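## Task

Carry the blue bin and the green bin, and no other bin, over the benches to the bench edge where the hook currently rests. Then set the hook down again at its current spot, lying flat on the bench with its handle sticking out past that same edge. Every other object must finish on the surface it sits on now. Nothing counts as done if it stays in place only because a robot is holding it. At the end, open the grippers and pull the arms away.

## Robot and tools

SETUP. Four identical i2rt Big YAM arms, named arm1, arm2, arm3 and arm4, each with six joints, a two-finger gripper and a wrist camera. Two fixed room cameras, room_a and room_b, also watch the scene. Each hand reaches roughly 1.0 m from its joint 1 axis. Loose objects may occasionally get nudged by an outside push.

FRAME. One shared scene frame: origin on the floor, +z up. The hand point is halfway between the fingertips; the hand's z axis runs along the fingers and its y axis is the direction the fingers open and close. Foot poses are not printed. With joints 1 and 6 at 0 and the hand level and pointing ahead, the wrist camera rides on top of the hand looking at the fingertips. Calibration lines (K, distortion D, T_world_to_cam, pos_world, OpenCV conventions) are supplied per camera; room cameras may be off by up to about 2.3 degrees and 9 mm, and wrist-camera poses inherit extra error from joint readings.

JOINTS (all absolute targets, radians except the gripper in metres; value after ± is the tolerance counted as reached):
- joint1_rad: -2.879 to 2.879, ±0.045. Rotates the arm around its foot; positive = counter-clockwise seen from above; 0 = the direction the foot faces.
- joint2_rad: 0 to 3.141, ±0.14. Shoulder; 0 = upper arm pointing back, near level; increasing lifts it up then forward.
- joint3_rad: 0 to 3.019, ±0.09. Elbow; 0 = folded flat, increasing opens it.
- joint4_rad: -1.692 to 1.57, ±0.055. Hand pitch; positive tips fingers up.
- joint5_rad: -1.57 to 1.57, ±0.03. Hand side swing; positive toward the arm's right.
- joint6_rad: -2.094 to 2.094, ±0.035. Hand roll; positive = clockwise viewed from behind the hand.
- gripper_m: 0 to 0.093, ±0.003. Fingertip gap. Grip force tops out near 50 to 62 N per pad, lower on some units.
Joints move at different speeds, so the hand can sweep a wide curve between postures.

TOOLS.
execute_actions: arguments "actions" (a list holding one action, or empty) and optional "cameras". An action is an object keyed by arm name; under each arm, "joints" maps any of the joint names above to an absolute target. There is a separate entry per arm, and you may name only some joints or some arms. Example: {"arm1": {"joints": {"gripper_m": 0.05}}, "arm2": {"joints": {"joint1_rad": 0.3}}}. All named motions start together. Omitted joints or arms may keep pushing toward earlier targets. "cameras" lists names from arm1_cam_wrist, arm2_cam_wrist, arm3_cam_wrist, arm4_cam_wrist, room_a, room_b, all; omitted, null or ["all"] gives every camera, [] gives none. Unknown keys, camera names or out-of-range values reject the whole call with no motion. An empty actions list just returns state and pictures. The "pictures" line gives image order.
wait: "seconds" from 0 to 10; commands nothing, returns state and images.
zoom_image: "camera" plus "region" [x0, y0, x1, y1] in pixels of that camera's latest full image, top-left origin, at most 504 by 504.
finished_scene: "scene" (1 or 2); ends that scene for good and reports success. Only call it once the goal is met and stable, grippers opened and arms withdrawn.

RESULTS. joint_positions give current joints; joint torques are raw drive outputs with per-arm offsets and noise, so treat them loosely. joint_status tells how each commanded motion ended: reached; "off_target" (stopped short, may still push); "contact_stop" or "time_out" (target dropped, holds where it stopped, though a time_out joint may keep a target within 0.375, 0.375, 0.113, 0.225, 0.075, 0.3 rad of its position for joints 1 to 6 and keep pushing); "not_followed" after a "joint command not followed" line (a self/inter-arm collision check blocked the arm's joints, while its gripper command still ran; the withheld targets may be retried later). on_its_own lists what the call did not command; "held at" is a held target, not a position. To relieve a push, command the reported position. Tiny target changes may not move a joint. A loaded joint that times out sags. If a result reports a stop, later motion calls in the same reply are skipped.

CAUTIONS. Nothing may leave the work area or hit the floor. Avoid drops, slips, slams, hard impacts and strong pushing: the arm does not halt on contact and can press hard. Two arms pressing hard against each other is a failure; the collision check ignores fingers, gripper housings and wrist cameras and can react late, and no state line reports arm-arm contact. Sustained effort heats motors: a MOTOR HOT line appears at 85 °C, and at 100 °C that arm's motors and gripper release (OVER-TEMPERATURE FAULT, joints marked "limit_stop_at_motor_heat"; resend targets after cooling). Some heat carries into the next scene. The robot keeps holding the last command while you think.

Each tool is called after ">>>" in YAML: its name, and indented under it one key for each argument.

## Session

>>> execute_actions:
  actions: []

Scene clock: 0.00 s.
Joint torques (N m, as the arm reports them, + toward a larger angle): no reading
arm1.joint_positions: joint1_rad=-0.745 joint2_rad=+0.251 joint3_rad=+1.709 joint4_rad=-1.383 joint5_rad=+0.175 joint6_rad=+0.260 gripper_m=+0.095
arm1.joint_status: not commanded
arm1.hand: x=-0.4812 y=-1.2466 z=+1.4544 quat_wxyz=(-0.634, +0.172, -0.659, -0.366) (m; scene frame)
arm2.joint_positions: joint1_rad=+0.323 joint2_rad=+0.521 joint3_rad=+1.519 joint4_rad=-1.528 joint5_rad=+0.218 joint6_rad=+0.019 gripper_m=+0.095
arm2.joint_status: not commanded
arm2.hand: x=+0.4451 y=-1.0373 z=+1.3324 quat_wxyz=(-0.351, +0.680, -0.533, -0.361) (m; scene frame)
arm3.joint_positions: joint1_rad=-0.379 joint2_rad=+0.479 joint3_rad=+1.647 joint4_rad=-1.588 joint5_rad=-0.029 joint6_rad=-0.597 gripper_m=+0.094
arm3.joint_status: not commanded
arm3.hand: x=-0.5156 y=+1.1039 z=+1.3424 quat_wxyz=(-0.171, -0.528, -0.656, +0.512) (m; scene frame)
arm4.joint_positions: joint1_rad=-0.891 joint2_rad=+0.576 joint3_rad=+1.704 joint4_rad=-1.592 joint5_rad=-0.157 joint6_rad=-0.695 gripper_m=+0.094
arm4.joint_status: not commanded
arm4.hand: x=+0.4202 y=+1.0819 z=+1.3864 quat_wxyz=(-0.061, -0.623, -0.578, +0.523) (m; scene frame)
pictures: arm1_cam_wrist, arm2_cam_wrist, arm3_cam_wrist, arm4_cam_wrist, room_a, room_b
camera_calibration (this result's frames):
arm1_cam_wrist: T_world_to_cam=[[0.688108, -0.673404, -0.270249, -0.117746], [-0.526645, -0.207288, -0.824425, 0.696721], [0.499152, 0.709618, -0.497282, 1.97875], [0, 0, 0, 1]] pos_world=[-0.539752, -1.33903, 1.52657]
arm2_cam_wrist: T_world_to_cam=[[0.978248, 0.178185, 0.106211, -0.399874], [0.206286, -0.889524, -0.407668, -0.465102], [0.0218369, 0.42071, -0.906932, 1.75605], [0, 0, 0, 1]] pos_world=[0.448773, -1.08126, 1.44548]
arm3_cam_wrist: T_world_to_cam=[[-0.870542, 0.0787574, 0.485751, -1.18993], [-0.128783, 0.916245, -0.379355, -0.56202], [-0.474943, -0.392801, -0.787487, 1.37329], [0, 0, 0, 1]] pos_world=[-0.456028, 1.14809, 1.44625]
arm4_cam_wrist: T_world_to_cam=[[-0.7794, 0.334185, 0.529959, -0.767862], [0.170536, 0.927088, -0.333805, -0.610624], [-0.602871, -0.169791, -0.779562, 1.6414], [0, 0, 0, 1]] pos_world=[0.495217, 1.1014, 1.48268]
Images, in order (width x height): arm1_cam_wrist 672x504, arm2_cam_wrist 672x504, arm3_cam_wrist 672x504, arm4_cam_wrist 672x504, room_a 672x504, room_b 672x504.

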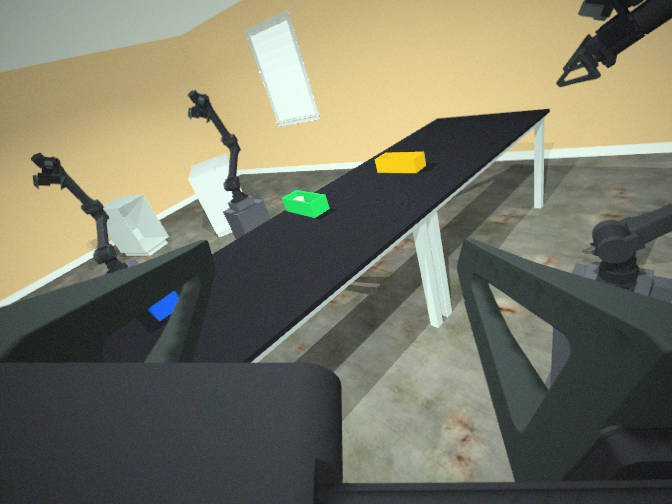

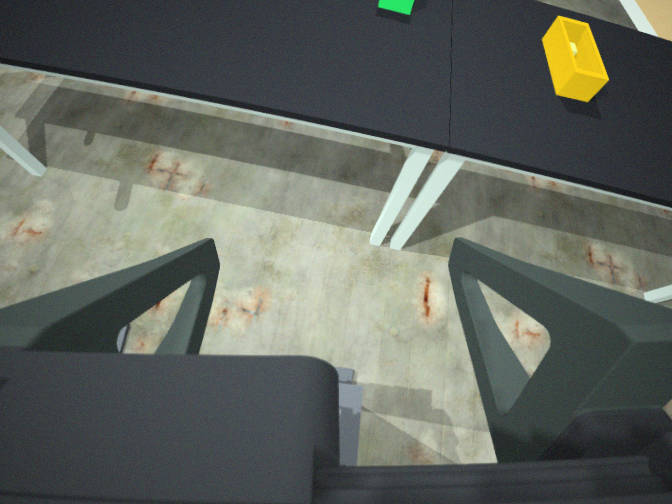

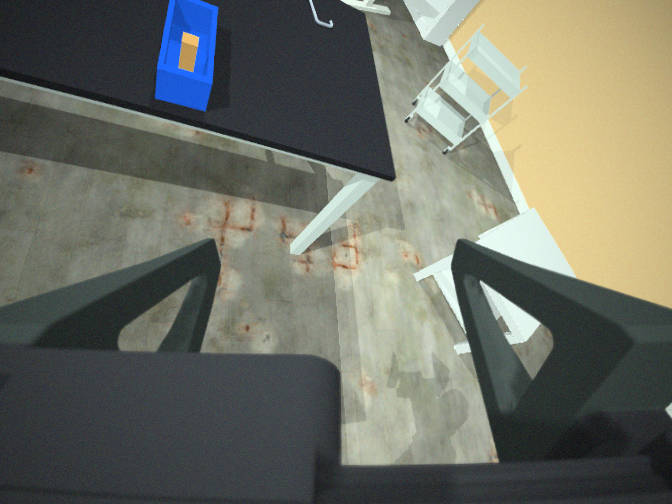

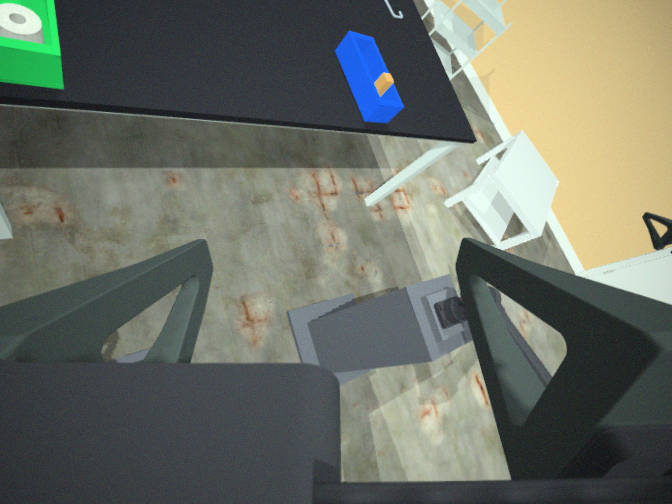

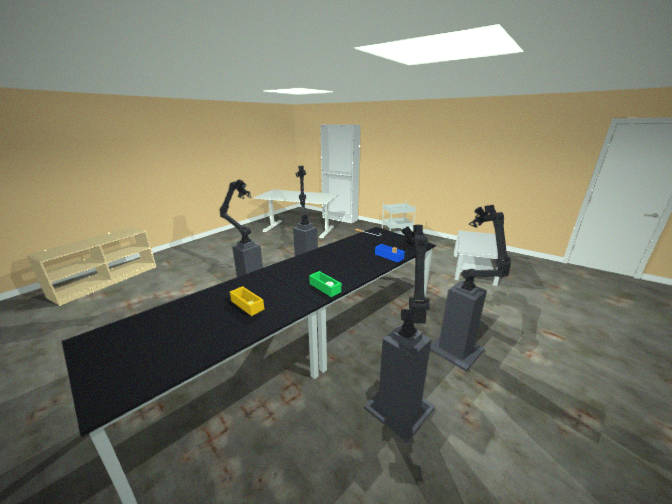

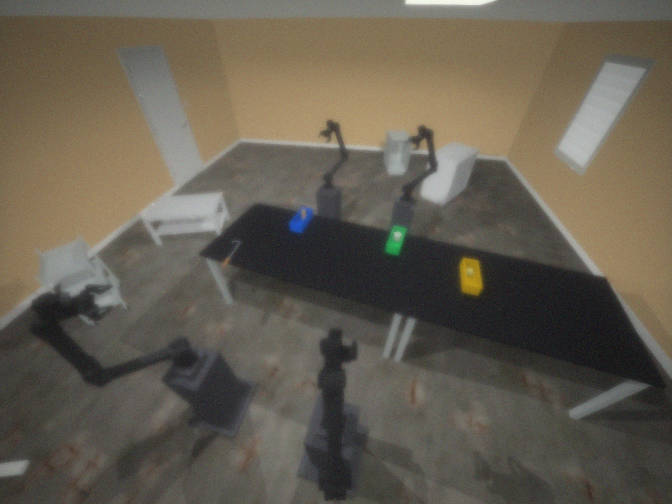

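>>> execute_actions:
  actions:
    - {"arm1":{"joints":{"joint1_rad":0.28,"joint2_rad":1.7,"joint3_rad":1.3,"joint4_rad":-0.1,"joint5_rad":0,"joint6_rad":0,"gripper_m":0.09}},"arm2":{"joints":{"joint1_rad":0.1,"joint2_rad":1.2,"joint3_rad":1.0,"joint4_rad":0.1,"joint5_rad":0,"joint6_rad":0}},"arm3":{"joints":{"joint1_rad":0.03,"joint2_rad":1.3,"joint3_rad":0.95,"joint4_rad":-0.1,"joint5_rad":0,"joint6_rad":0}},"arm4":{"joints":{"joint1_rad":-0.1,"joint2_rad":1.3,"joint3_rad":0.95,"joint4_rad":-0.1,"joint5_rad":0,"joint6_rad":0}}}

Scene clock: 34.33 s.
Joint torques (N m, as the arm reports them, + toward a larger angle): arm1=[ -1.15 -18.82  11.59   2.01  -0.05  -0.04] | arm2=[ 0.17 -6.65 14.56  3.85 -0.14 -0.15] | arm3=[ -0.81 -11.25   9.98   1.98   0.14   0.05] | arm4=[  0.38 -11.92  10.64   2.66  -0.1    0.06]
arm1.joint_positions: joint1_rad=+0.287 joint2_rad=+1.706 joint3_rad=+1.297 joint4_rad=-0.116 joint5_rad=+0.000 joint6_rad=+0.010 gripper_m=+0.090
arm1.joint_status: all done
arm1.hand: x=-0.7639 y=-0.5524 z=+0.9851 quat_wxyz=(-0.270, +0.724, -0.477, -0.418) (m; scene frame)
arm2.joint_positions: joint1_rad=+0.106 joint2_rad=+1.208 joint3_rad=+0.959 joint4_rad=+0.069 joint5_rad=+0.003 joint6_rad=+0.010 gripper_m=+0.095
arm2.joint_status: all done
arm2.hand: x=+0.3703 y=-0.6287 z=+1.1259 quat_wxyz=(-0.412, +0.584, -0.499, -0.491) (m; scene frame)
arm3.joint_positions: joint1_rad=+0.031 joint2_rad=+1.315 joint3_rad=+0.929 joint4_rad=-0.119 joint5_rad=-0.001 joint6_rad=-0.007 gripper_m=+0.094
arm3.joint_status: all done
arm3.hand: x=-0.4699 y=+0.6310 z=+0.9753 quat_wxyz=(-0.364, -0.605, -0.615, +0.351) (m; scene frame)
arm4.joint_positions: joint1_rad=-0.093 joint2_rad=+1.312 joint3_rad=+0.939 joint4_rad=-0.122 joint5_rad=+0.000 joint6_rad=-0.010 gripper_m=+0.094
arm4.joint_status: all done
arm4.hand: x=+0.4515 y=+0.6241 z=+1.0092 quat_wxyz=(-0.341, -0.628, -0.590, +0.377) (m; scene frame)
pictures: arm1_cam_wrist, arm2_cam_wrist, arm3_cam_wrist, arm4_cam_wrist, room_a, room_b
camera_calibration (this result's frames):
arm1_cam_wrist: T_world_to_cam=[[0.918955, 0.394215, -0.0108051, 0.927959], [0.355018, -0.838892, -0.412581, 0.223686], [-0.17171, 0.375307, -0.910857, 1.1042], [0, 0, 0, 1]] pos_world=[-0.742563, -0.592582, 1.10808]
arm2_cam_wrist: T_world_to_cam=[[0.988458, 0.151495, 0.000723828, -0.279374], [0.110259, -0.716116, -0.689218, 0.291143], [-0.103895, 0.681342, -0.724554, 1.40363], [0, 0, 0, 1]] pos_world=[0.389877, -0.705538, 1.21787]
arm3_cam_wrist: T_world_to_cam=[[-0.999574, -0.0250584, -0.0149844, -0.441303], [-0.0162997, 0.904732, -0.425668, -0.156774], [0.0242234, -0.425243, -0.904755, 1.2896], [0, 0, 0, 1]] pos_world=[-0.474909, 0.679174, 1.09343]
arm4_cam_wrist: T_world_to_cam=[[-0.996421, 0.0826485, 0.017746, 0.38136], [0.0670277, 0.900396, -0.429877, -0.157062], [-0.0515071, -0.427149, -0.902713, 1.32444], [0, 0, 0, 1]] pos_world=[0.45874, 0.675632, 1.1213]
Images, in order (width x height): arm1_cam_wrist 672x504, arm2_cam_wrist 672x504, arm3_cam_wrist 672x504, arm4_cam_wrist 672x504, room_a 672x504, room_b 672x504.

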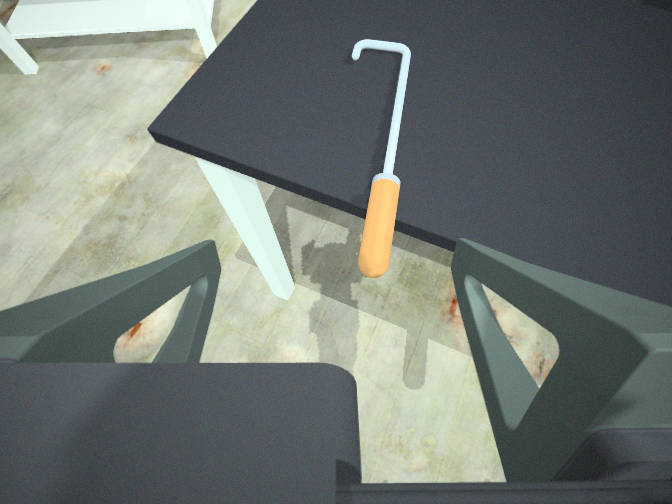

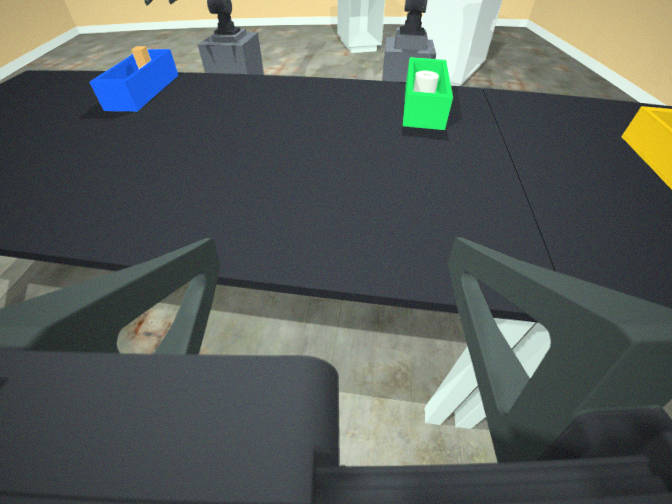

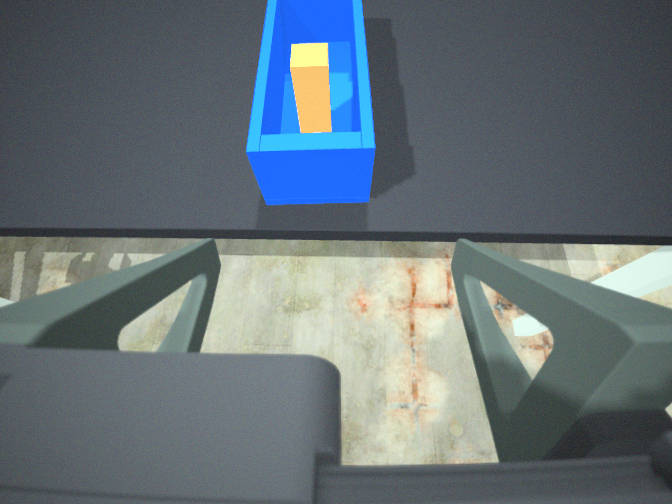

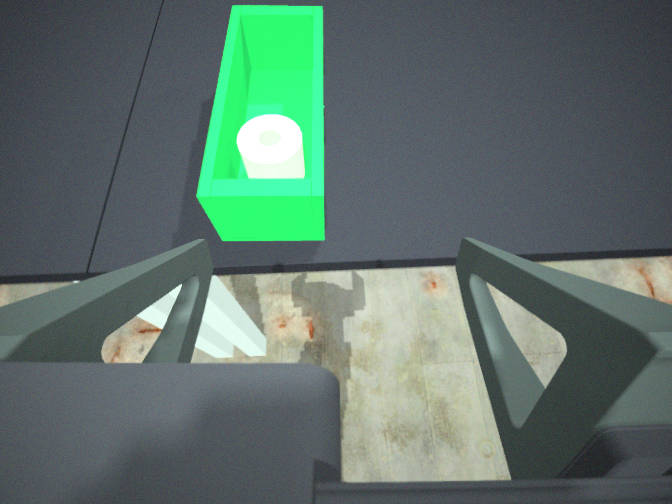

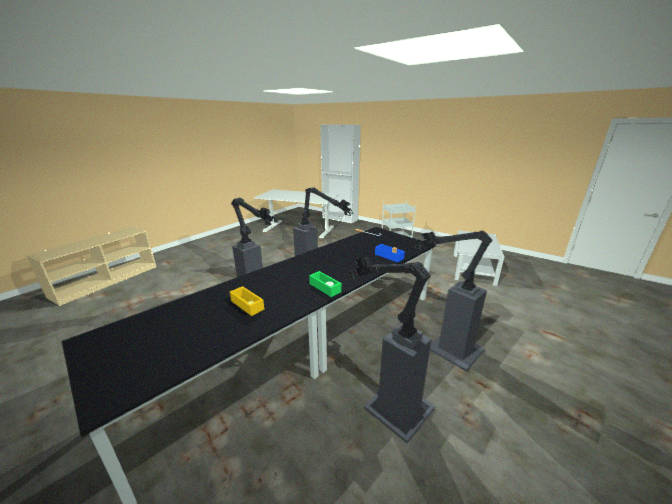

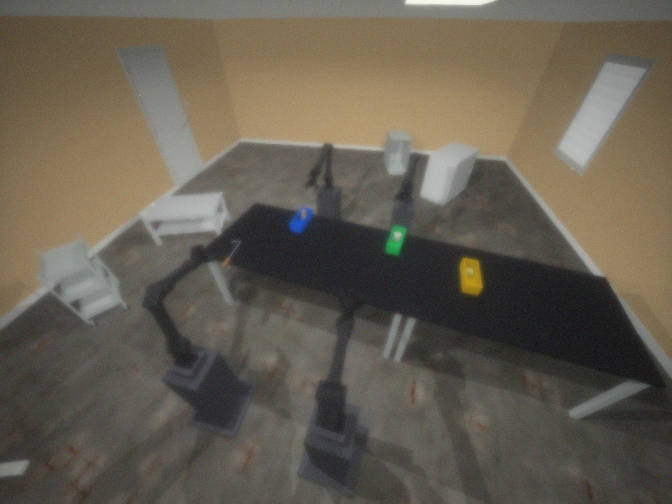

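>>> execute_actions:
  actions:
    - {"arm1":{"joints":{"joint1_rad":0.265,"joint2_rad":2.2,"joint3_rad":1.51,"joint4_rad":0.77,"joint5_rad":0.184}},"arm3":{"joints":{"joint1_rad":0.056,"joint2_rad":1.85,"joint3_rad":0.95,"joint4_rad":0.70}},"arm4":{"joints":{"joint1_rad":0.004,"joint2_rad":1.87,"joint3_rad":0.86,"joint4_rad":0.81}}}
  cameras: ["arm1_cam_wrist","arm3_cam_wrist","arm4_cam_wrist"]

Scene clock: 60.73 s.
Joint torques (N m, as the arm reports them, + toward a larger angle): arm1=[ -1.53 -22.82  12.25   1.77  -0.01  -0.06] | arm2=[ 0.18 -6.55 14.6   3.9  -0.14 -0.17] | arm3=[ -0.31 -16.18   7.47   2.01   0.13   0.03] | arm4=[ -0.61 -15.35   6.44   2.88  -0.07   0.09]
arm1.joint_positions: joint1_rad=+0.270 joint2_rad=+2.195 joint3_rad=+1.490 joint4_rad=+0.757 joint5_rad=+0.181 joint6_rad=+0.009 gripper_m=+0.090
arm1.joint_status: all done
arm1.hand: x=-0.7740 y=-0.4173 z=+0.9261 quat_wxyz=(-0.448, +0.534, -0.437, -0.568) (m; scene frame)
arm2.joint_positions: joint1_rad=+0.106 joint2_rad=+1.208 joint3_rad=+0.959 joint4_rad=+0.069 joint5_rad=+0.003 joint6_rad=+0.010 gripper_m=+0.095
arm2.joint_status: not commanded
arm2.hand: x=+0.3703 y=-0.6287 z=+1.1259 quat_wxyz=(-0.412, +0.584, -0.499, -0.491) (m; scene frame)
arm3.joint_positions: joint1_rad=+0.052 joint2_rad=+1.870 joint3_rad=+0.929 joint4_rad=+0.681 joint5_rad=-0.001 joint6_rad=-0.007 gripper_m=+0.094
arm3.joint_status: all done
arm3.hand: x=-0.4520 y=+0.5321 z=+0.8244 quat_wxyz=(-0.441, -0.551, -0.571, +0.418) (m; scene frame)
arm4.joint_positions: joint1_rad=+0.011 joint2_rad=+1.861 joint3_rad=+0.854 joint4_rad=+0.788 joint5_rad=+0.000 joint6_rad=-0.009 gripper_m=+0.094
arm4.joint_status: all done
arm4.hand: x=+0.5107 y=+0.5477 z=+0.8474 quat_wxyz=(-0.441, -0.543, -0.566, +0.437) (m; scene frame)
pictures: arm1_cam_wrist, arm3_cam_wrist, arm4_cam_wrist
camera_calibration (this result's frames):
arm1_cam_wrist: T_world_to_cam=[[0.976731, 0.213274, -0.0225844, 0.863431], [0.0964802, -0.530998, -0.841862, 0.6422], [-0.19154, 0.820094, -0.53922, 0.824098], [0, 0, 0, 1]] pos_world=[-0.747452, -0.518978, 1.00451]
arm3_cam_wrist: T_world_to_cam=[[-0.998857, -0.0459064, -0.0133114, -0.418176], [-0.0271276, 0.773773, -0.632881, 0.104406], [0.0393533, -0.631797, -0.774134, 1.11958], [0, 0, 0, 1]] pos_world=[-0.458925, 0.607363, 0.927214]
arm4_cam_wrist: T_world_to_cam=[[-0.999747, -0.0180016, 0.0134821, 0.509973], [-0.022425, 0.752132, -0.65863, 0.158936], [0.00171613, -0.658766, -0.752346, 1.12106], [0, 0, 0, 1]] pos_world=[0.511484, 0.628153, 0.941226]
Images, in order (width x height): arm1_cam_wrist 672x504, arm3_cam_wrist 672x504, arm4_cam_wrist 672x504.

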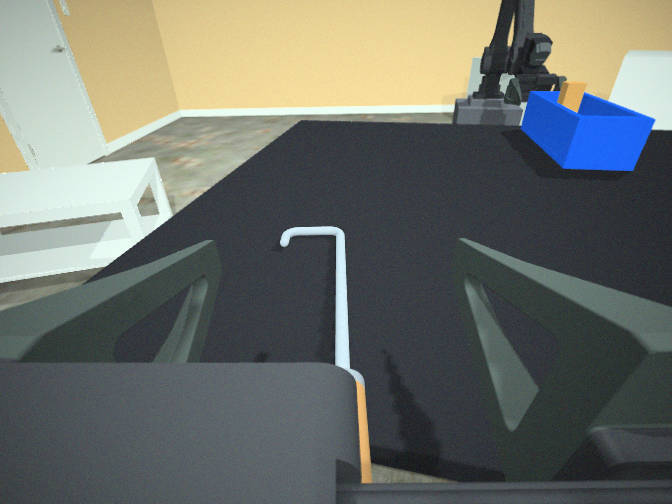

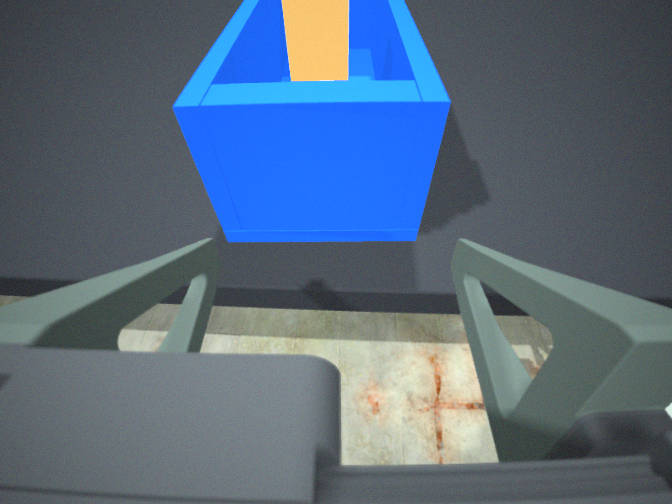

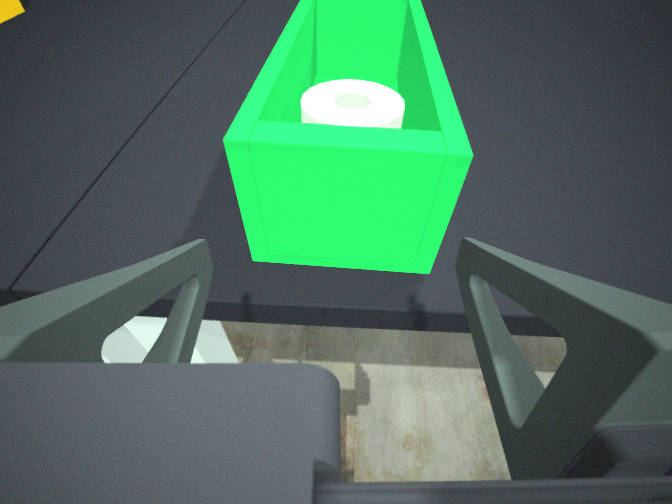

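>>> execute_actions:
  actions:
    - {"arm1":{"joints":{"joint2_rad":2.34,"joint3_rad":1.53,"joint4_rad":0.85}},"arm3":{"joints":{"joint1_rad":0.07,"joint2_rad":1.96,"joint3_rad":1.15,"joint4_rad":0.61,"gripper_m":0.07}},"arm4":{"joints":{"joint1_rad":-0.003,"joint2_rad":2.0,"joint3_rad":1.085,"joint4_rad":0.69,"gripper_m":0.07}}}
  cameras: ["arm1_cam_wrist"]

Scene clock: 69.60 s.
Joint torques (N m, as the arm reports them, + toward a larger angle): arm1=[ -0.71 -25.92  11.78   1.8    0.05  -0.11] | arm2=[ 0.2  -6.79 14.68  3.9  -0.17 -0.14] | arm3=[  0.   -17.73   9.75   1.25   0.12   0.06] | arm4=[ -0.05 -16.84   9.02   1.3   -0.08   0.12]
arm1.joint_positions: joint1_rad=+0.270 joint2_rad=+2.348 joint3_rad=+1.505 joint4_rad=+0.837 joint5_rad=+0.181 joint6_rad=+0.009 gripper_m=+0.090
arm1.joint_status: all done
arm1.hand: x=-0.7742 y=-0.4165 z=+0.8292 quat_wxyz=(-0.439, +0.552, -0.447, -0.550) (m; scene frame)
arm2.joint_positions: joint1_rad=+0.106 joint2_rad=+1.208 joint3_rad=+0.959 joint4_rad=+0.069 joint5_rad=+0.003 joint6_rad=+0.010 gripper_m=+0.095
arm2.joint_status: not commanded
arm2.hand: x=+0.3703 y=-0.6287 z=+1.1259 quat_wxyz=(-0.412, +0.584, -0.499, -0.491) (m; scene frame)
arm3.joint_positions: joint1_rad=+0.065 joint2_rad=+1.972 joint3_rad=+1.103 joint4_rad=+0.611 joint5_rad=+0.000 joint6_rad=-0.006 gripper_m=+0.070
arm3.joint_status: all done
arm3.hand: x=-0.4409 y=+0.4769 z=+0.8218 quat_wxyz=(-0.444, -0.548, -0.574, +0.416) (m; scene frame)
arm4.joint_positions: joint1_rad=+0.003 joint2_rad=+1.978 joint3_rad=+1.050 joint4_rad=+0.704 joint5_rad=+0.001 joint6_rad=-0.008 gripper_m=+0.070
arm4.joint_status: all done
arm4.hand: x=+0.5066 y=+0.4842 z=+0.8398 quat_wxyz=(-0.438, -0.546, -0.564, +0.437) (m; scene frame)
pictures: arm1_cam_wrist
camera_calibration (this result's frames):
arm1_cam_wrist: T_world_to_cam=[[0.977129, 0.212307, -0.0120619, 0.852493], [0.114906, -0.574874, -0.810134, 0.530701], [-0.178931, 0.790219, -0.586121, 0.807322], [0, 0, 0, 1]] pos_world=[-0.749521, -0.513865, 0.913409]
Images, in order (width x height): arm1_cam_wrist 672x504.

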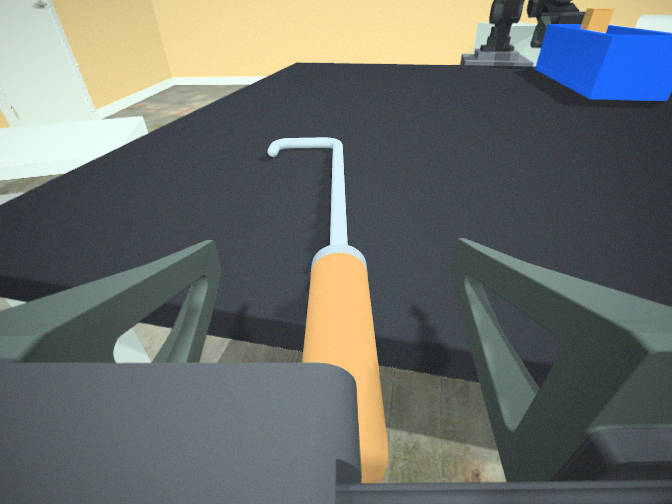

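>>> execute_actions:
  actions:
    - {"arm1":{"joints":{"joint2_rad":2.42,"joint4_rad":0.93}},"arm3":{"joints":{"joint2_rad":2.075,"joint3_rad":1.375,"joint4_rad":0.506}},"arm4":{"joints":{"joint2_rad":2.13,"joint3_rad":1.325,"joint4_rad":0.565}}}
  cameras: ["arm1_cam_wrist"]

Scene clock: 75.47 s.
Joint torques (N m, as the arm reports them, + toward a larger angle): arm1=[ -0.82 -24.84  10.9    1.95   0.09  -0.08] | arm2=[ 0.17 -6.78 14.7   3.83 -0.14 -0.13] | arm3=[  0.02 -19.72  10.78   1.27   0.11   0.04] | arm4=[ -0.23 -20.31  10.41   1.35  -0.08   0.08]
arm1.joint_positions: joint1_rad=+0.270 joint2_rad=+2.416 joint3_rad=+1.505 joint4_rad=+0.914 joint5_rad=+0.181 joint6_rad=+0.009 gripper_m=+0.090
arm1.joint_status: all done
arm1.hand: x=-0.7720 y=-0.4218 z=+0.7928 quat_wxyz=(-0.441, +0.550, -0.445, -0.553) (m; scene frame)
arm2.joint_positions: joint1_rad=+0.106 joint2_rad=+1.208 joint3_rad=+0.959 joint4_rad=+0.069 joint5_rad=+0.003 joint6_rad=+0.010 gripper_m=+0.095
arm2.joint_status: not commanded
arm2.hand: x=+0.3703 y=-0.6287 z=+1.1259 quat_wxyz=(-0.412, +0.584, -0.499, -0.491) (m; scene frame)
arm3.joint_positions: joint1_rad=+0.065 joint2_rad=+2.089 joint3_rad=+1.323 joint4_rad=+0.507 joint5_rad=+0.000 joint6_rad=-0.006 gripper_m=+0.070
arm3.joint_status: all done
arm3.hand: x=-0.4376 y=+0.4119 z=+0.8221 quat_wxyz=(-0.444, -0.548, -0.574, +0.416) (m; scene frame)
arm4.joint_positions: joint1_rad=+0.003 joint2_rad=+2.105 joint3_rad=+1.286 joint4_rad=+0.579 joint5_rad=+0.001 joint6_rad=-0.008 gripper_m=+0.070
arm4.joint_status: all done
arm4.hand: x=+0.5079 y=+0.4143 z=+0.8324 quat_wxyz=(-0.434, -0.550, -0.568, +0.433) (m; scene frame)
pictures: arm1_cam_wrist
camera_calibration (this result's frames):
arm1_cam_wrist: T_world_to_cam=[[0.977081, 0.212424, -0.0137381, 0.852312], [0.112026, -0.568014, -0.815359, 0.502741], [-0.181005, 0.795133, -0.578792, 0.785246], [0, 0, 0, 1]] pos_world=[-0.746964, -0.519863, 0.876118]
Images, in order (width x height): arm1_cam_wrist 672x504.

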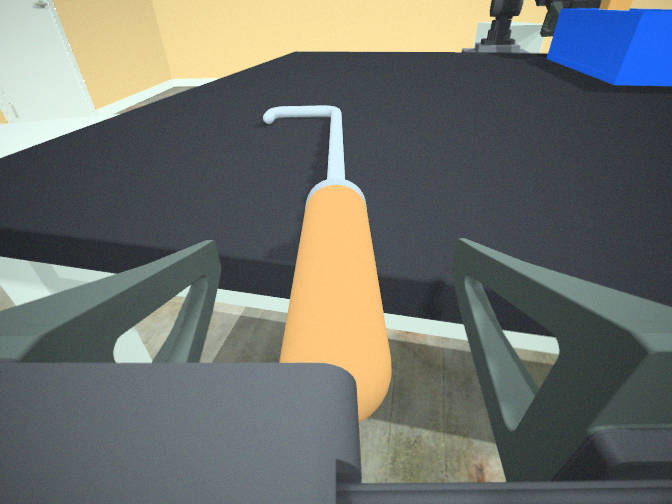

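>>> execute_actions:
  actions:
    - {"arm1":{"joints":{"joint2_rad":2.44,"gripper_m":0.0}},"arm3":{"joints":{"joint2_rad":2.19,"joint3_rad":1.60,"joint4_rad":0.40}},"arm4":{"joints":{"joint2_rad":2.255,"joint3_rad":1.57,"joint4_rad":0.445}}}
  cameras: ["arm1_cam_wrist"]

Scene clock: 81.40 s.
Joint torques (N m, as the arm reports them, + toward a larger angle): arm1=[ -1.11 -22.48  10.78   2.04   0.04  -0.05] | arm2=[ 0.09 -6.38 14.66  3.86 -0.12 -0.16] | arm3=[  0.03 -22.19  11.77   1.22   0.1    0.03] | arm4=[ -0.7  -22.91  11.49   1.39  -0.17   0.09]
arm1.joint_positions: joint1_rad=+0.270 joint2_rad=+2.418 joint3_rad=+1.505 joint4_rad=+0.915 joint5_rad=+0.182 joint6_rad=+0.009 gripper_m=+0.030
arm1.joint_status: gripper_m off_target (ended at +0.030, target +0.000); the others done
arm1.hand: x=-0.7718 y=-0.4220 z=+0.7914 quat_wxyz=(-0.441, +0.550, -0.445, -0.552) (m; scene frame)
arm2.joint_positions: joint1_rad=+0.106 joint2_rad=+1.208 joint3_rad=+0.959 joint4_rad=+0.069 joint5_rad=+0.003 joint6_rad=+0.010 gripper_m=+0.095
arm2.joint_status: not commanded
arm2.hand: x=+0.3703 y=-0.6287 z=+1.1259 quat_wxyz=(-0.412, +0.584, -0.499, -0.491) (m; scene frame)
arm3.joint_positions: joint1_rad=+0.065 joint2_rad=+2.202 joint3_rad=+1.542 joint4_rad=+0.401 joint5_rad=+0.000 joint6_rad=-0.006 gripper_m=+0.070
arm3.joint_status: all done
arm3.hand: x=-0.4346 y=+0.3538 z=+0.8225 quat_wxyz=(-0.444, -0.548, -0.574, +0.416) (m; scene frame)
arm4.joint_positions: joint1_rad=+0.003 joint2_rad=+2.225 joint3_rad=+1.528 joint4_rad=+0.459 joint5_rad=+0.001 joint6_rad=-0.008 gripper_m=+0.070
arm4.joint_status: all done
arm4.hand: x=+0.5092 y=+0.3492 z=+0.8335 quat_wxyz=(-0.434, -0.549, -0.567, +0.433) (m; scene frame)
pictures: arm1_cam_wrist
camera_calibration (this result's frames):
arm1_cam_wrist: T_world_to_cam=[[0.977173, 0.212037, -0.0131465, 0.85163], [0.112474, -0.568849, -0.814715, 0.501011], [-0.180228, 0.794639, -0.579713, 0.785744], [0, 0, 0, 1]] pos_world=[-0.746928, -0.51996, 0.874883]
Images, in order (width x height): arm1_cam_wrist 672x504.

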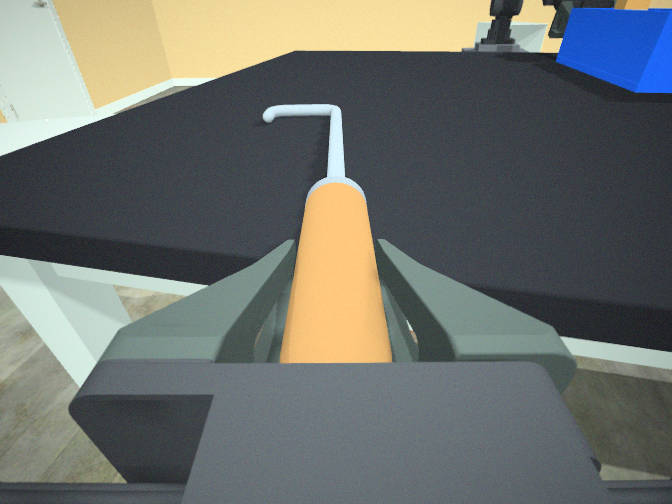

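>>> execute_actions:
  actions:
    - {"arm1":{"joints":{"joint2_rad":2.36,"joint6_rad":-0.8}},"arm3":{"joints":{"joint2_rad":2.315,"joint3_rad":1.85,"joint4_rad":0.287}},"arm4":{"joints":{"joint2_rad":2.39,"joint3_rad":1.835,"joint4_rad":0.315}}}
  cameras: ["arm1_cam_wrist"]

Scene clock: 89.47 s.
Joint torques (N m, as the arm reports them, + toward a larger angle): arm1=[ -0.94 -26.71  11.21   2.05   0.11  -0.17] | arm2=[ 0.27 -6.87 14.68  3.85 -0.13 -0.14] | arm3=[ -0.19 -24.6   12.59   1.34   0.14   0.07] | arm4=[  0.1  -24.84  12.44   1.56  -0.06   0.11]
arm1.joint_positions: joint1_rad=+0.270 joint2_rad=+2.381 joint3_rad=+1.505 joint4_rad=+0.915 joint5_rad=+0.180 joint6_rad=-0.774 gripper_m=+0.030
arm1.joint_status: all done
arm1.hand: x=-0.7734 y=-0.4190 z=+0.8213 quat_wxyz=(-0.628, +0.665, -0.200, -0.351) (m; scene frame)
arm2.joint_positions: joint1_rad=+0.106 joint2_rad=+1.208 joint3_rad=+0.959 joint4_rad=+0.069 joint5_rad=+0.003 joint6_rad=+0.010 gripper_m=+0.095
arm2.joint_status: not commanded
arm2.hand: x=+0.3703 y=-0.6287 z=+1.1259 quat_wxyz=(-0.412, +0.584, -0.499, -0.491) (m; scene frame)
arm3.joint_positions: joint1_rad=+0.065 joint2_rad=+2.330 joint3_rad=+1.790 joint4_rad=+0.288 joint5_rad=+0.000 joint6_rad=-0.006 gripper_m=+0.070
arm3.joint_status: all done
arm3.hand: x=-0.4317 y=+0.2960 z=+0.8243 quat_wxyz=(-0.446, -0.547, -0.573, +0.418) (m; scene frame)
arm4.joint_positions: joint1_rad=+0.003 joint2_rad=+2.358 joint3_rad=+1.789 joint4_rad=+0.328 joint5_rad=+0.001 joint6_rad=-0.008 gripper_m=+0.070
arm4.joint_status: all done
arm4.hand: x=+0.5104 y=+0.2885 z=+0.8323 quat_wxyz=(-0.434, -0.550, -0.568, +0.433) (m; scene frame)
pictures: arm1_cam_wrist
camera_calibration (this result's frames):
arm1_cam_wrist: T_world_to_cam=[[0.711774, 0.129901, 0.690292, 0.0354723], [0.66947, -0.422874, -0.610727, 0.851617], [0.212572, 0.89683, -0.387955, 0.98947], [0, 0, 0, 1]] pos_world=[-0.805714, -0.531868, 0.879489]
Images, in order (width x height): arm1_cam_wrist 672x504.

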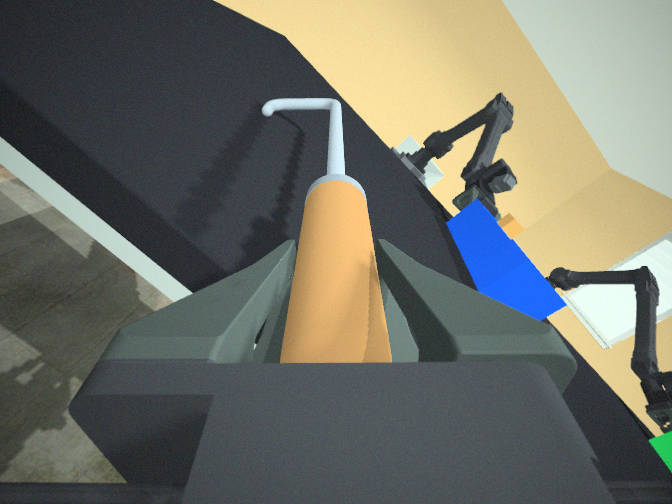

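>>> execute_actions:
  actions:
    - {"arm1":{"joints":{"joint2_rad":2.325,"joint6_rad":-1.59}},"arm3":{"joints":{"joint2_rad":2.465,"joint3_rad":2.15,"joint4_rad":0.142}},"arm4":{"joints":{"joint2_rad":2.54,"joint3_rad":2.14,"joint4_rad":0.167}}}
  cameras: ["arm1_cam_wrist","arm2_cam_wrist"]

Scene clock: 94.40 s.
Joint torques (N m, as the arm reports them, + toward a larger angle): arm1=[ -1.42 -28.33  11.38   2.14   0.06  -0.05] | arm2=[ 0.05 -6.9  14.58  3.84 -0.14 -0.14] | arm3=[  0.19 -26.43  13.15   1.41   0.1    0.03] | arm4=[  0.56 -26.76  13.17   1.55  -0.12   0.09]
arm1.joint_positions: joint1_rad=+0.270 joint2_rad=+2.362 joint3_rad=+1.505 joint4_rad=+0.912 joint5_rad=+0.182 joint6_rad=-1.575 gripper_m=+0.030
arm1.joint_status: all done
arm1.hand: x=-0.7737 y=-0.4177 z=+0.8361 quat_wxyz=(-0.720, +0.685, +0.073, -0.080) (m; scene frame)
arm2.joint_positions: joint1_rad=+0.106 joint2_rad=+1.208 joint3_rad=+0.959 joint4_rad=+0.069 joint5_rad=+0.003 joint6_rad=+0.010 gripper_m=+0.095
arm2.joint_status: not commanded
arm2.hand: x=+0.3703 y=-0.6287 z=+1.1259 quat_wxyz=(-0.412, +0.584, -0.499, -0.491) (m; scene frame)
arm3.joint_positions: joint1_rad=+0.065 joint2_rad=+2.485 joint3_rad=+2.089 joint4_rad=+0.142 joint5_rad=+0.000 joint6_rad=-0.006 gripper_m=+0.070
arm3.joint_status: all done
arm3.hand: x=-0.4288 y=+0.2401 z=+0.8219 quat_wxyz=(-0.445, -0.547, -0.573, +0.417) (m; scene frame)
arm4.joint_positions: joint1_rad=+0.003 joint2_rad=+2.509 joint3_rad=+2.094 joint4_rad=+0.179 joint5_rad=+0.001 joint6_rad=-0.008 gripper_m=+0.070
arm4.joint_status: all done
arm4.hand: x=+0.5115 y=+0.2311 z=+0.8344 quat_wxyz=(-0.435, -0.549, -0.567, +0.434) (m; scene frame)
pictures: arm1_cam_wrist, arm2_cam_wrist
camera_calibration (this result's frames):
arm1_cam_wrist: T_world_to_cam=[[0.0210226, -0.0503944, 0.998508, -0.842088], [0.920643, -0.388453, -0.0389883, 0.592097], [0.389838, 0.92009, 0.038229, 0.784689], [0, 0, 0, 1]] pos_world=[-0.833308, -0.534419, 0.833919]
arm2_cam_wrist: T_world_to_cam=[[0.988458, 0.151495, 0.000723828, -0.279374], [0.110259, -0.716116, -0.689218, 0.291143], [-0.103895, 0.681342, -0.724554, 1.40363], [0, 0, 0, 1]] pos_world=[0.389877, -0.705538, 1.21787]
Images, in order (width x height): arm1_cam_wrist 672x504, arm2_cam_wrist 672x504.

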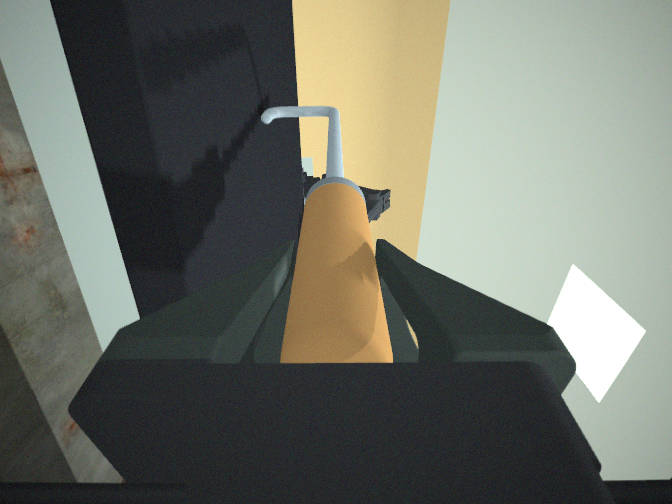

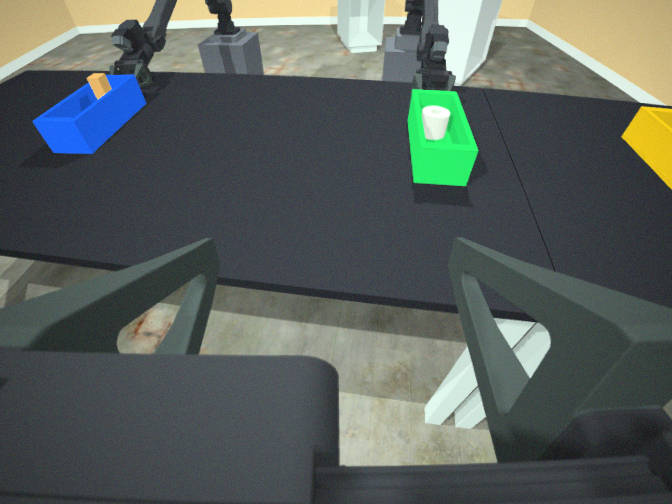

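>>> execute_actions:
  actions:
    - {"arm1":{"joints":{"joint1_rad":-0.172,"joint2_rad":2.13,"joint3_rad":1.65,"joint4_rad":0.85,"joint5_rad":0.0}},"arm3":{"joints":{"joint2_rad":2.575,"joint3_rad":2.37,"joint4_rad":0.034}},"arm4":{"joints":{"joint2_rad":2.655,"joint3_rad":2.357,"joint4_rad":0.058}}}
  cameras: ["arm1_cam_wrist","arm2_cam_wrist"]

Scene clock: 107.40 s.
Joint torques (N m, as the arm reports them, + toward a larger angle): arm1=[ -0.22 -26.98  15.06   2.44  -0.09   0.05] | arm2=[ 0.01 -7.03 14.65  3.82 -0.14 -0.14] | arm3=[  0.01 -26.79  13.98   1.21   0.09   0.03] | arm4=[ -0.33 -27.06  14.33   1.26  -0.13   0.16]
arm1.joint_positions: joint1_rad=-0.175 joint2_rad=+2.161 joint3_rad=+1.608 joint4_rad=+0.816 joint5_rad=+0.001 joint6_rad=-1.579 gripper_m=+0.030
arm1.joint_status: all done
arm1.hand: x=-0.4399 y=-0.3454 z=+1.0344 quat_wxyz=(-0.793, +0.609, -0.011, +0.023) (m; scene frame)
arm2.joint_positions: joint1_rad=+0.106 joint2_rad=+1.208 joint3_rad=+0.959 joint4_rad=+0.069 joint5_rad=+0.003 joint6_rad=+0.010 gripper_m=+0.095
arm2.joint_status: not commanded
arm2.hand: x=+0.3703 y=-0.6287 z=+1.1259 quat_wxyz=(-0.412, +0.584, -0.499, -0.491) (m; scene frame)
arm3.joint_positions: joint1_rad=+0.065 joint2_rad=+2.583 joint3_rad=+2.303 joint4_rad=+0.035 joint5_rad=+0.000 joint6_rad=-0.006 gripper_m=+0.070
arm3.joint_status: all done
arm3.hand: x=-0.4273 y=+0.2091 z=+0.8311 quat_wxyz=(-0.448, -0.545, -0.571, +0.420) (m; scene frame)
arm4.joint_positions: joint1_rad=+0.003 joint2_rad=+2.608 joint3_rad=+2.303 joint4_rad=+0.072 joint5_rad=+0.001 joint6_rad=-0.008 gripper_m=+0.070
arm4.joint_status: all done
arm4.hand: x=+0.5121 y=+0.2011 z=+0.8390 quat_wxyz=(-0.436, -0.548, -0.566, +0.435) (m; scene frame)
pictures: arm1_cam_wrist, arm2_cam_wrist
camera_calibration (this result's frames):
arm1_cam_wrist: T_world_to_cam=[[-0.0168311, -0.259944, 0.965477, -1.09839], [0.788325, -0.597415, -0.147105, 0.302068], [0.615029, 0.758633, 0.214976, 0.440988], [0, 0, 0, 1]] pos_world=[-0.527835, -0.439607, 1.0101]
arm2_cam_wrist: T_world_to_cam=[[0.988458, 0.151495, 0.000723828, -0.279374], [0.110259, -0.716116, -0.689218, 0.291143], [-0.103895, 0.681342, -0.724554, 1.40363], [0, 0, 0, 1]] pos_world=[0.389877, -0.705538, 1.21787]
Images, in order (width x height): arm1_cam_wrist 672x504, arm2_cam_wrist 672x504.

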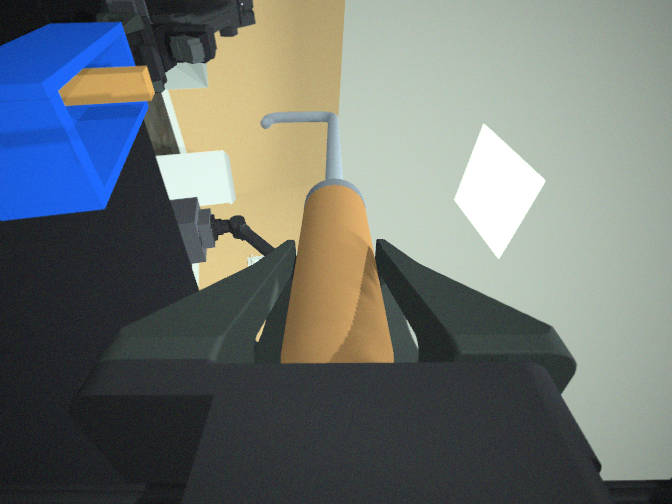

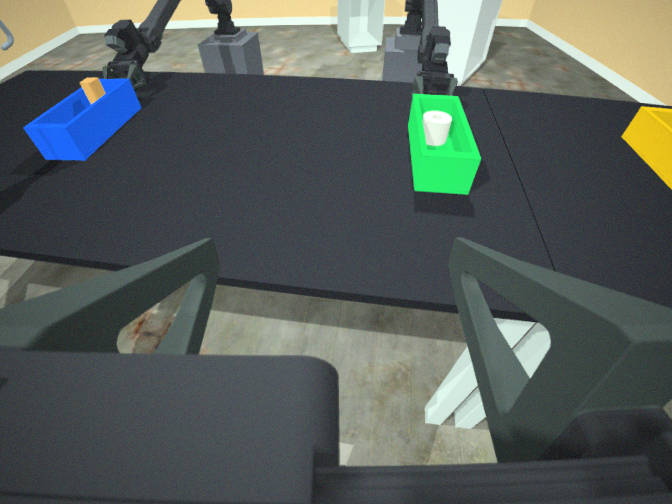

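>>> execute_actions:
  actions:
    - {"arm1":{"joints":{"joint3_rad":1.68,"joint4_rad":0.57}},"arm3":{"joints":{"joint2_rad":1.9,"joint3_rad":1.8}},"arm4":{"joints":{"joint2_rad":1.9,"joint3_rad":1.8}},"arm2":{"joints":{"joint5_rad":-0.7}}}
  cameras: ["arm1_cam_wrist","arm2_cam_wrist","arm3_cam_wrist"]

Scene clock: 115.63 s.
Joint torques (N m, as the arm reports them, + toward a larger angle): arm1=[ -0.74 -27.11  17.85   2.45  -0.09   0.01] | arm2=[ 0.12 -6.93 14.49  3.68 -0.26 -0.14] | arm3=[  0.11 -21.     9.57   1.39   0.1    0.03] | arm4=[  0.3  -20.6   10.46   2.04  -0.1    0.09]
arm1.joint_positions: joint1_rad=-0.175 joint2_rad=+2.161 joint3_rad=+1.608 joint4_rad=+0.543 joint5_rad=+0.001 joint6_rad=-1.579 gripper_m=+0.030
arm1.joint_status: all done
arm1.hand: x=-0.4394 y=-0.3372 z=+0.9675 quat_wxyz=(-0.702, +0.712, -0.013, +0.020) (m; scene frame)
arm2.joint_positions: joint1_rad=+0.106 joint2_rad=+1.208 joint3_rad=+0.959 joint4_rad=+0.069 joint5_rad=-0.696 joint6_rad=+0.010 gripper_m=+0.095
arm2.joint_status: all done
arm2.hand: x=+0.2677 y=-0.6862 z=+1.1331 quat_wxyz=(-0.185, +0.691, -0.302, -0.630) (m; scene frame)
arm3.joint_positions: joint1_rad=+0.065 joint2_rad=+1.918 joint3_rad=+1.792 joint4_rad=+0.031 joint5_rad=+0.000 joint6_rad=-0.006 gripper_m=+0.070
arm3.joint_status: all done
arm3.hand: x=-0.4389 y=+0.3538 z=+1.1161 quat_wxyz=(-0.489, -0.512, -0.535, +0.460) (m; scene frame)
arm4.joint_positions: joint1_rad=+0.003 joint2_rad=+1.873 joint3_rad=+1.800 joint4_rad=+0.063 joint5_rad=+0.001 joint6_rad=-0.008 gripper_m=+0.070
arm4.joint_status: all done
arm4.hand: x=+0.5116 y=+0.3568 z=+1.1884 quat_wxyz=(-0.495, -0.497, -0.514, +0.493) (m; scene frame)
pictures: arm1_cam_wrist, arm2_cam_wrist, arm3_cam_wrist
camera_calibration (this result's frames):
arm1_cam_wrist: T_world_to_cam=[[-0.0041645, 0.0110017, 0.999931, -0.967996], [0.787023, -0.616841, 0.0100645, 0.137524], [0.616909, 0.787011, -0.00608973, 0.673063], [0, 0, 0, 1]] pos_world=[-0.527485, -0.434227, 0.970644]
arm2_cam_wrist: T_world_to_cam=[[0.660371, 0.742063, -0.115121, 0.455071], [0.465373, -0.524723, -0.712807, 0.329279], [-0.589354, 0.417142, -0.691848, 1.34893], [0, 0, 0, 1]] pos_world=[0.341247, -0.727609, 1.22036]
arm3_cam_wrist: T_world_to_cam=[[-0.99827, -0.057284, -0.0132737, -0.405181], [-0.0277786, 0.65838, -0.752173, 0.600956], [0.0518266, -0.750502, -0.658832, 1.151], [0, 0, 0, 1]] pos_world=[-0.447439, 0.444964, 1.20496]
Images, in order (width x height): arm1_cam_wrist 672x504, arm2_cam_wrist 672x504, arm3_cam_wrist 672x504.

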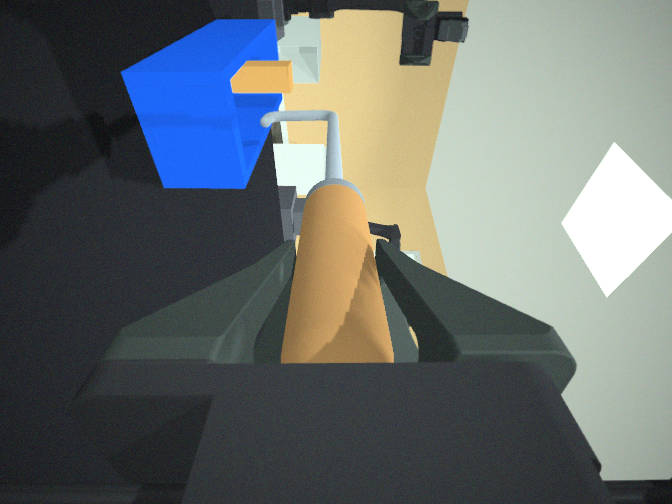

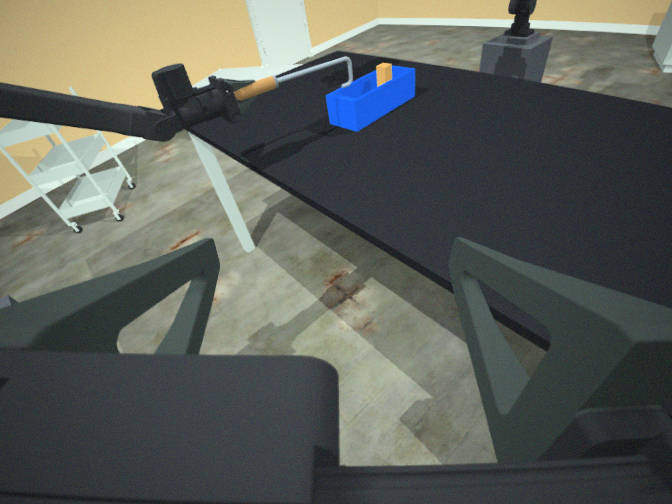

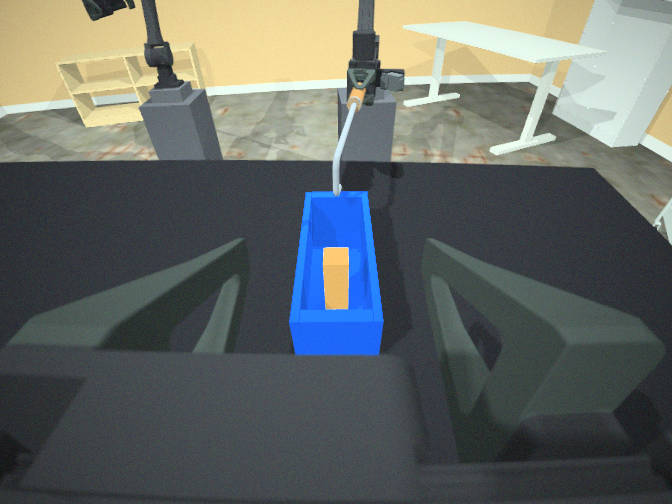

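>>> zoom_image:
  camera: "arm2_cam_wrist"
  region: [270, 40, 430, 140]

Region (270, 40, 430, 140) of arm2_cam_wrist's 672x504 image, scaled by 3.150, with more detail than that image has; it fills the top 315 rows of this view, and the rest is white.

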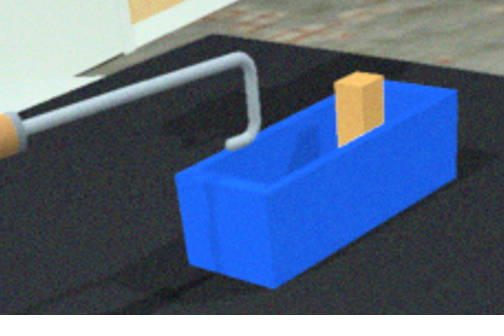

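>>> execute_actions:
  actions:
    - {"arm1":{"joints":{"joint2_rad":2.18,"joint3_rad":1.78,"joint4_rad":0.60}}}
  cameras: []

Scene clock: 125.07 s.
Joint torques (N m, as the arm reports them, + toward a larger angle): arm1=[ -0.69 -28.35  19.4    3.61  -0.05   0.02] | arm2=[ 0.04 -6.55 14.54  3.64 -0.25 -0.16] | arm3=[ -0.02 -21.2    9.64   1.37   0.1    0.04] | arm4=[ -0.42 -20.71  10.17   1.83  -0.09   0.05]
arm1.joint_positions: joint1_rad=-0.175 joint2_rad=+2.210 joint3_rad=+1.693 joint4_rad=+0.544 joint5_rad=+0.001 joint6_rad=-1.579 gripper_m=+0.030
arm1.joint_status: joint4_rad time_out (moved +0.001 of +0.057); the others done
arm1.on_its_own: joint4_rad reads +0.544 and still pushes toward +0.600 since a time_out
arm1.hand: x=-0.4385 y=-0.3170 z=+0.9751 quat_wxyz=(-0.715, +0.699, -0.013, +0.021) (m; scene frame)
arm2.joint_positions: joint1_rad=+0.106 joint2_rad=+1.208 joint3_rad=+0.959 joint4_rad=+0.069 joint5_rad=-0.696 joint6_rad=+0.010 gripper_m=+0.095
arm2.joint_status: not commanded
arm2.hand: x=+0.2677 y=-0.6862 z=+1.1331 quat_wxyz=(-0.185, +0.691, -0.302, -0.630) (m; scene frame)
arm3.joint_positions: joint1_rad=+0.065 joint2_rad=+1.918 joint3_rad=+1.792 joint4_rad=+0.031 joint5_rad=+0.000 joint6_rad=-0.006 gripper_m=+0.070
arm3.joint_status: not commanded
arm3.hand: x=-0.4389 y=+0.3538 z=+1.1161 quat_wxyz=(-0.489, -0.512, -0.535, +0.460) (m; scene frame)
arm4.joint_positions: joint1_rad=+0.003 joint2_rad=+1.873 joint3_rad=+1.800 joint4_rad=+0.063 joint5_rad=+0.001 joint6_rad=-0.008 gripper_m=+0.070
arm4.joint_status: not commanded
arm4.hand: x=+0.5116 y=+0.3568 z=+1.1884 quat_wxyz=(-0.495, -0.497, -0.514, +0.493) (m; scene frame)
pictures: none
No camera images: the call's "cameras" was empty. Leave "cameras" out to get every camera's image.


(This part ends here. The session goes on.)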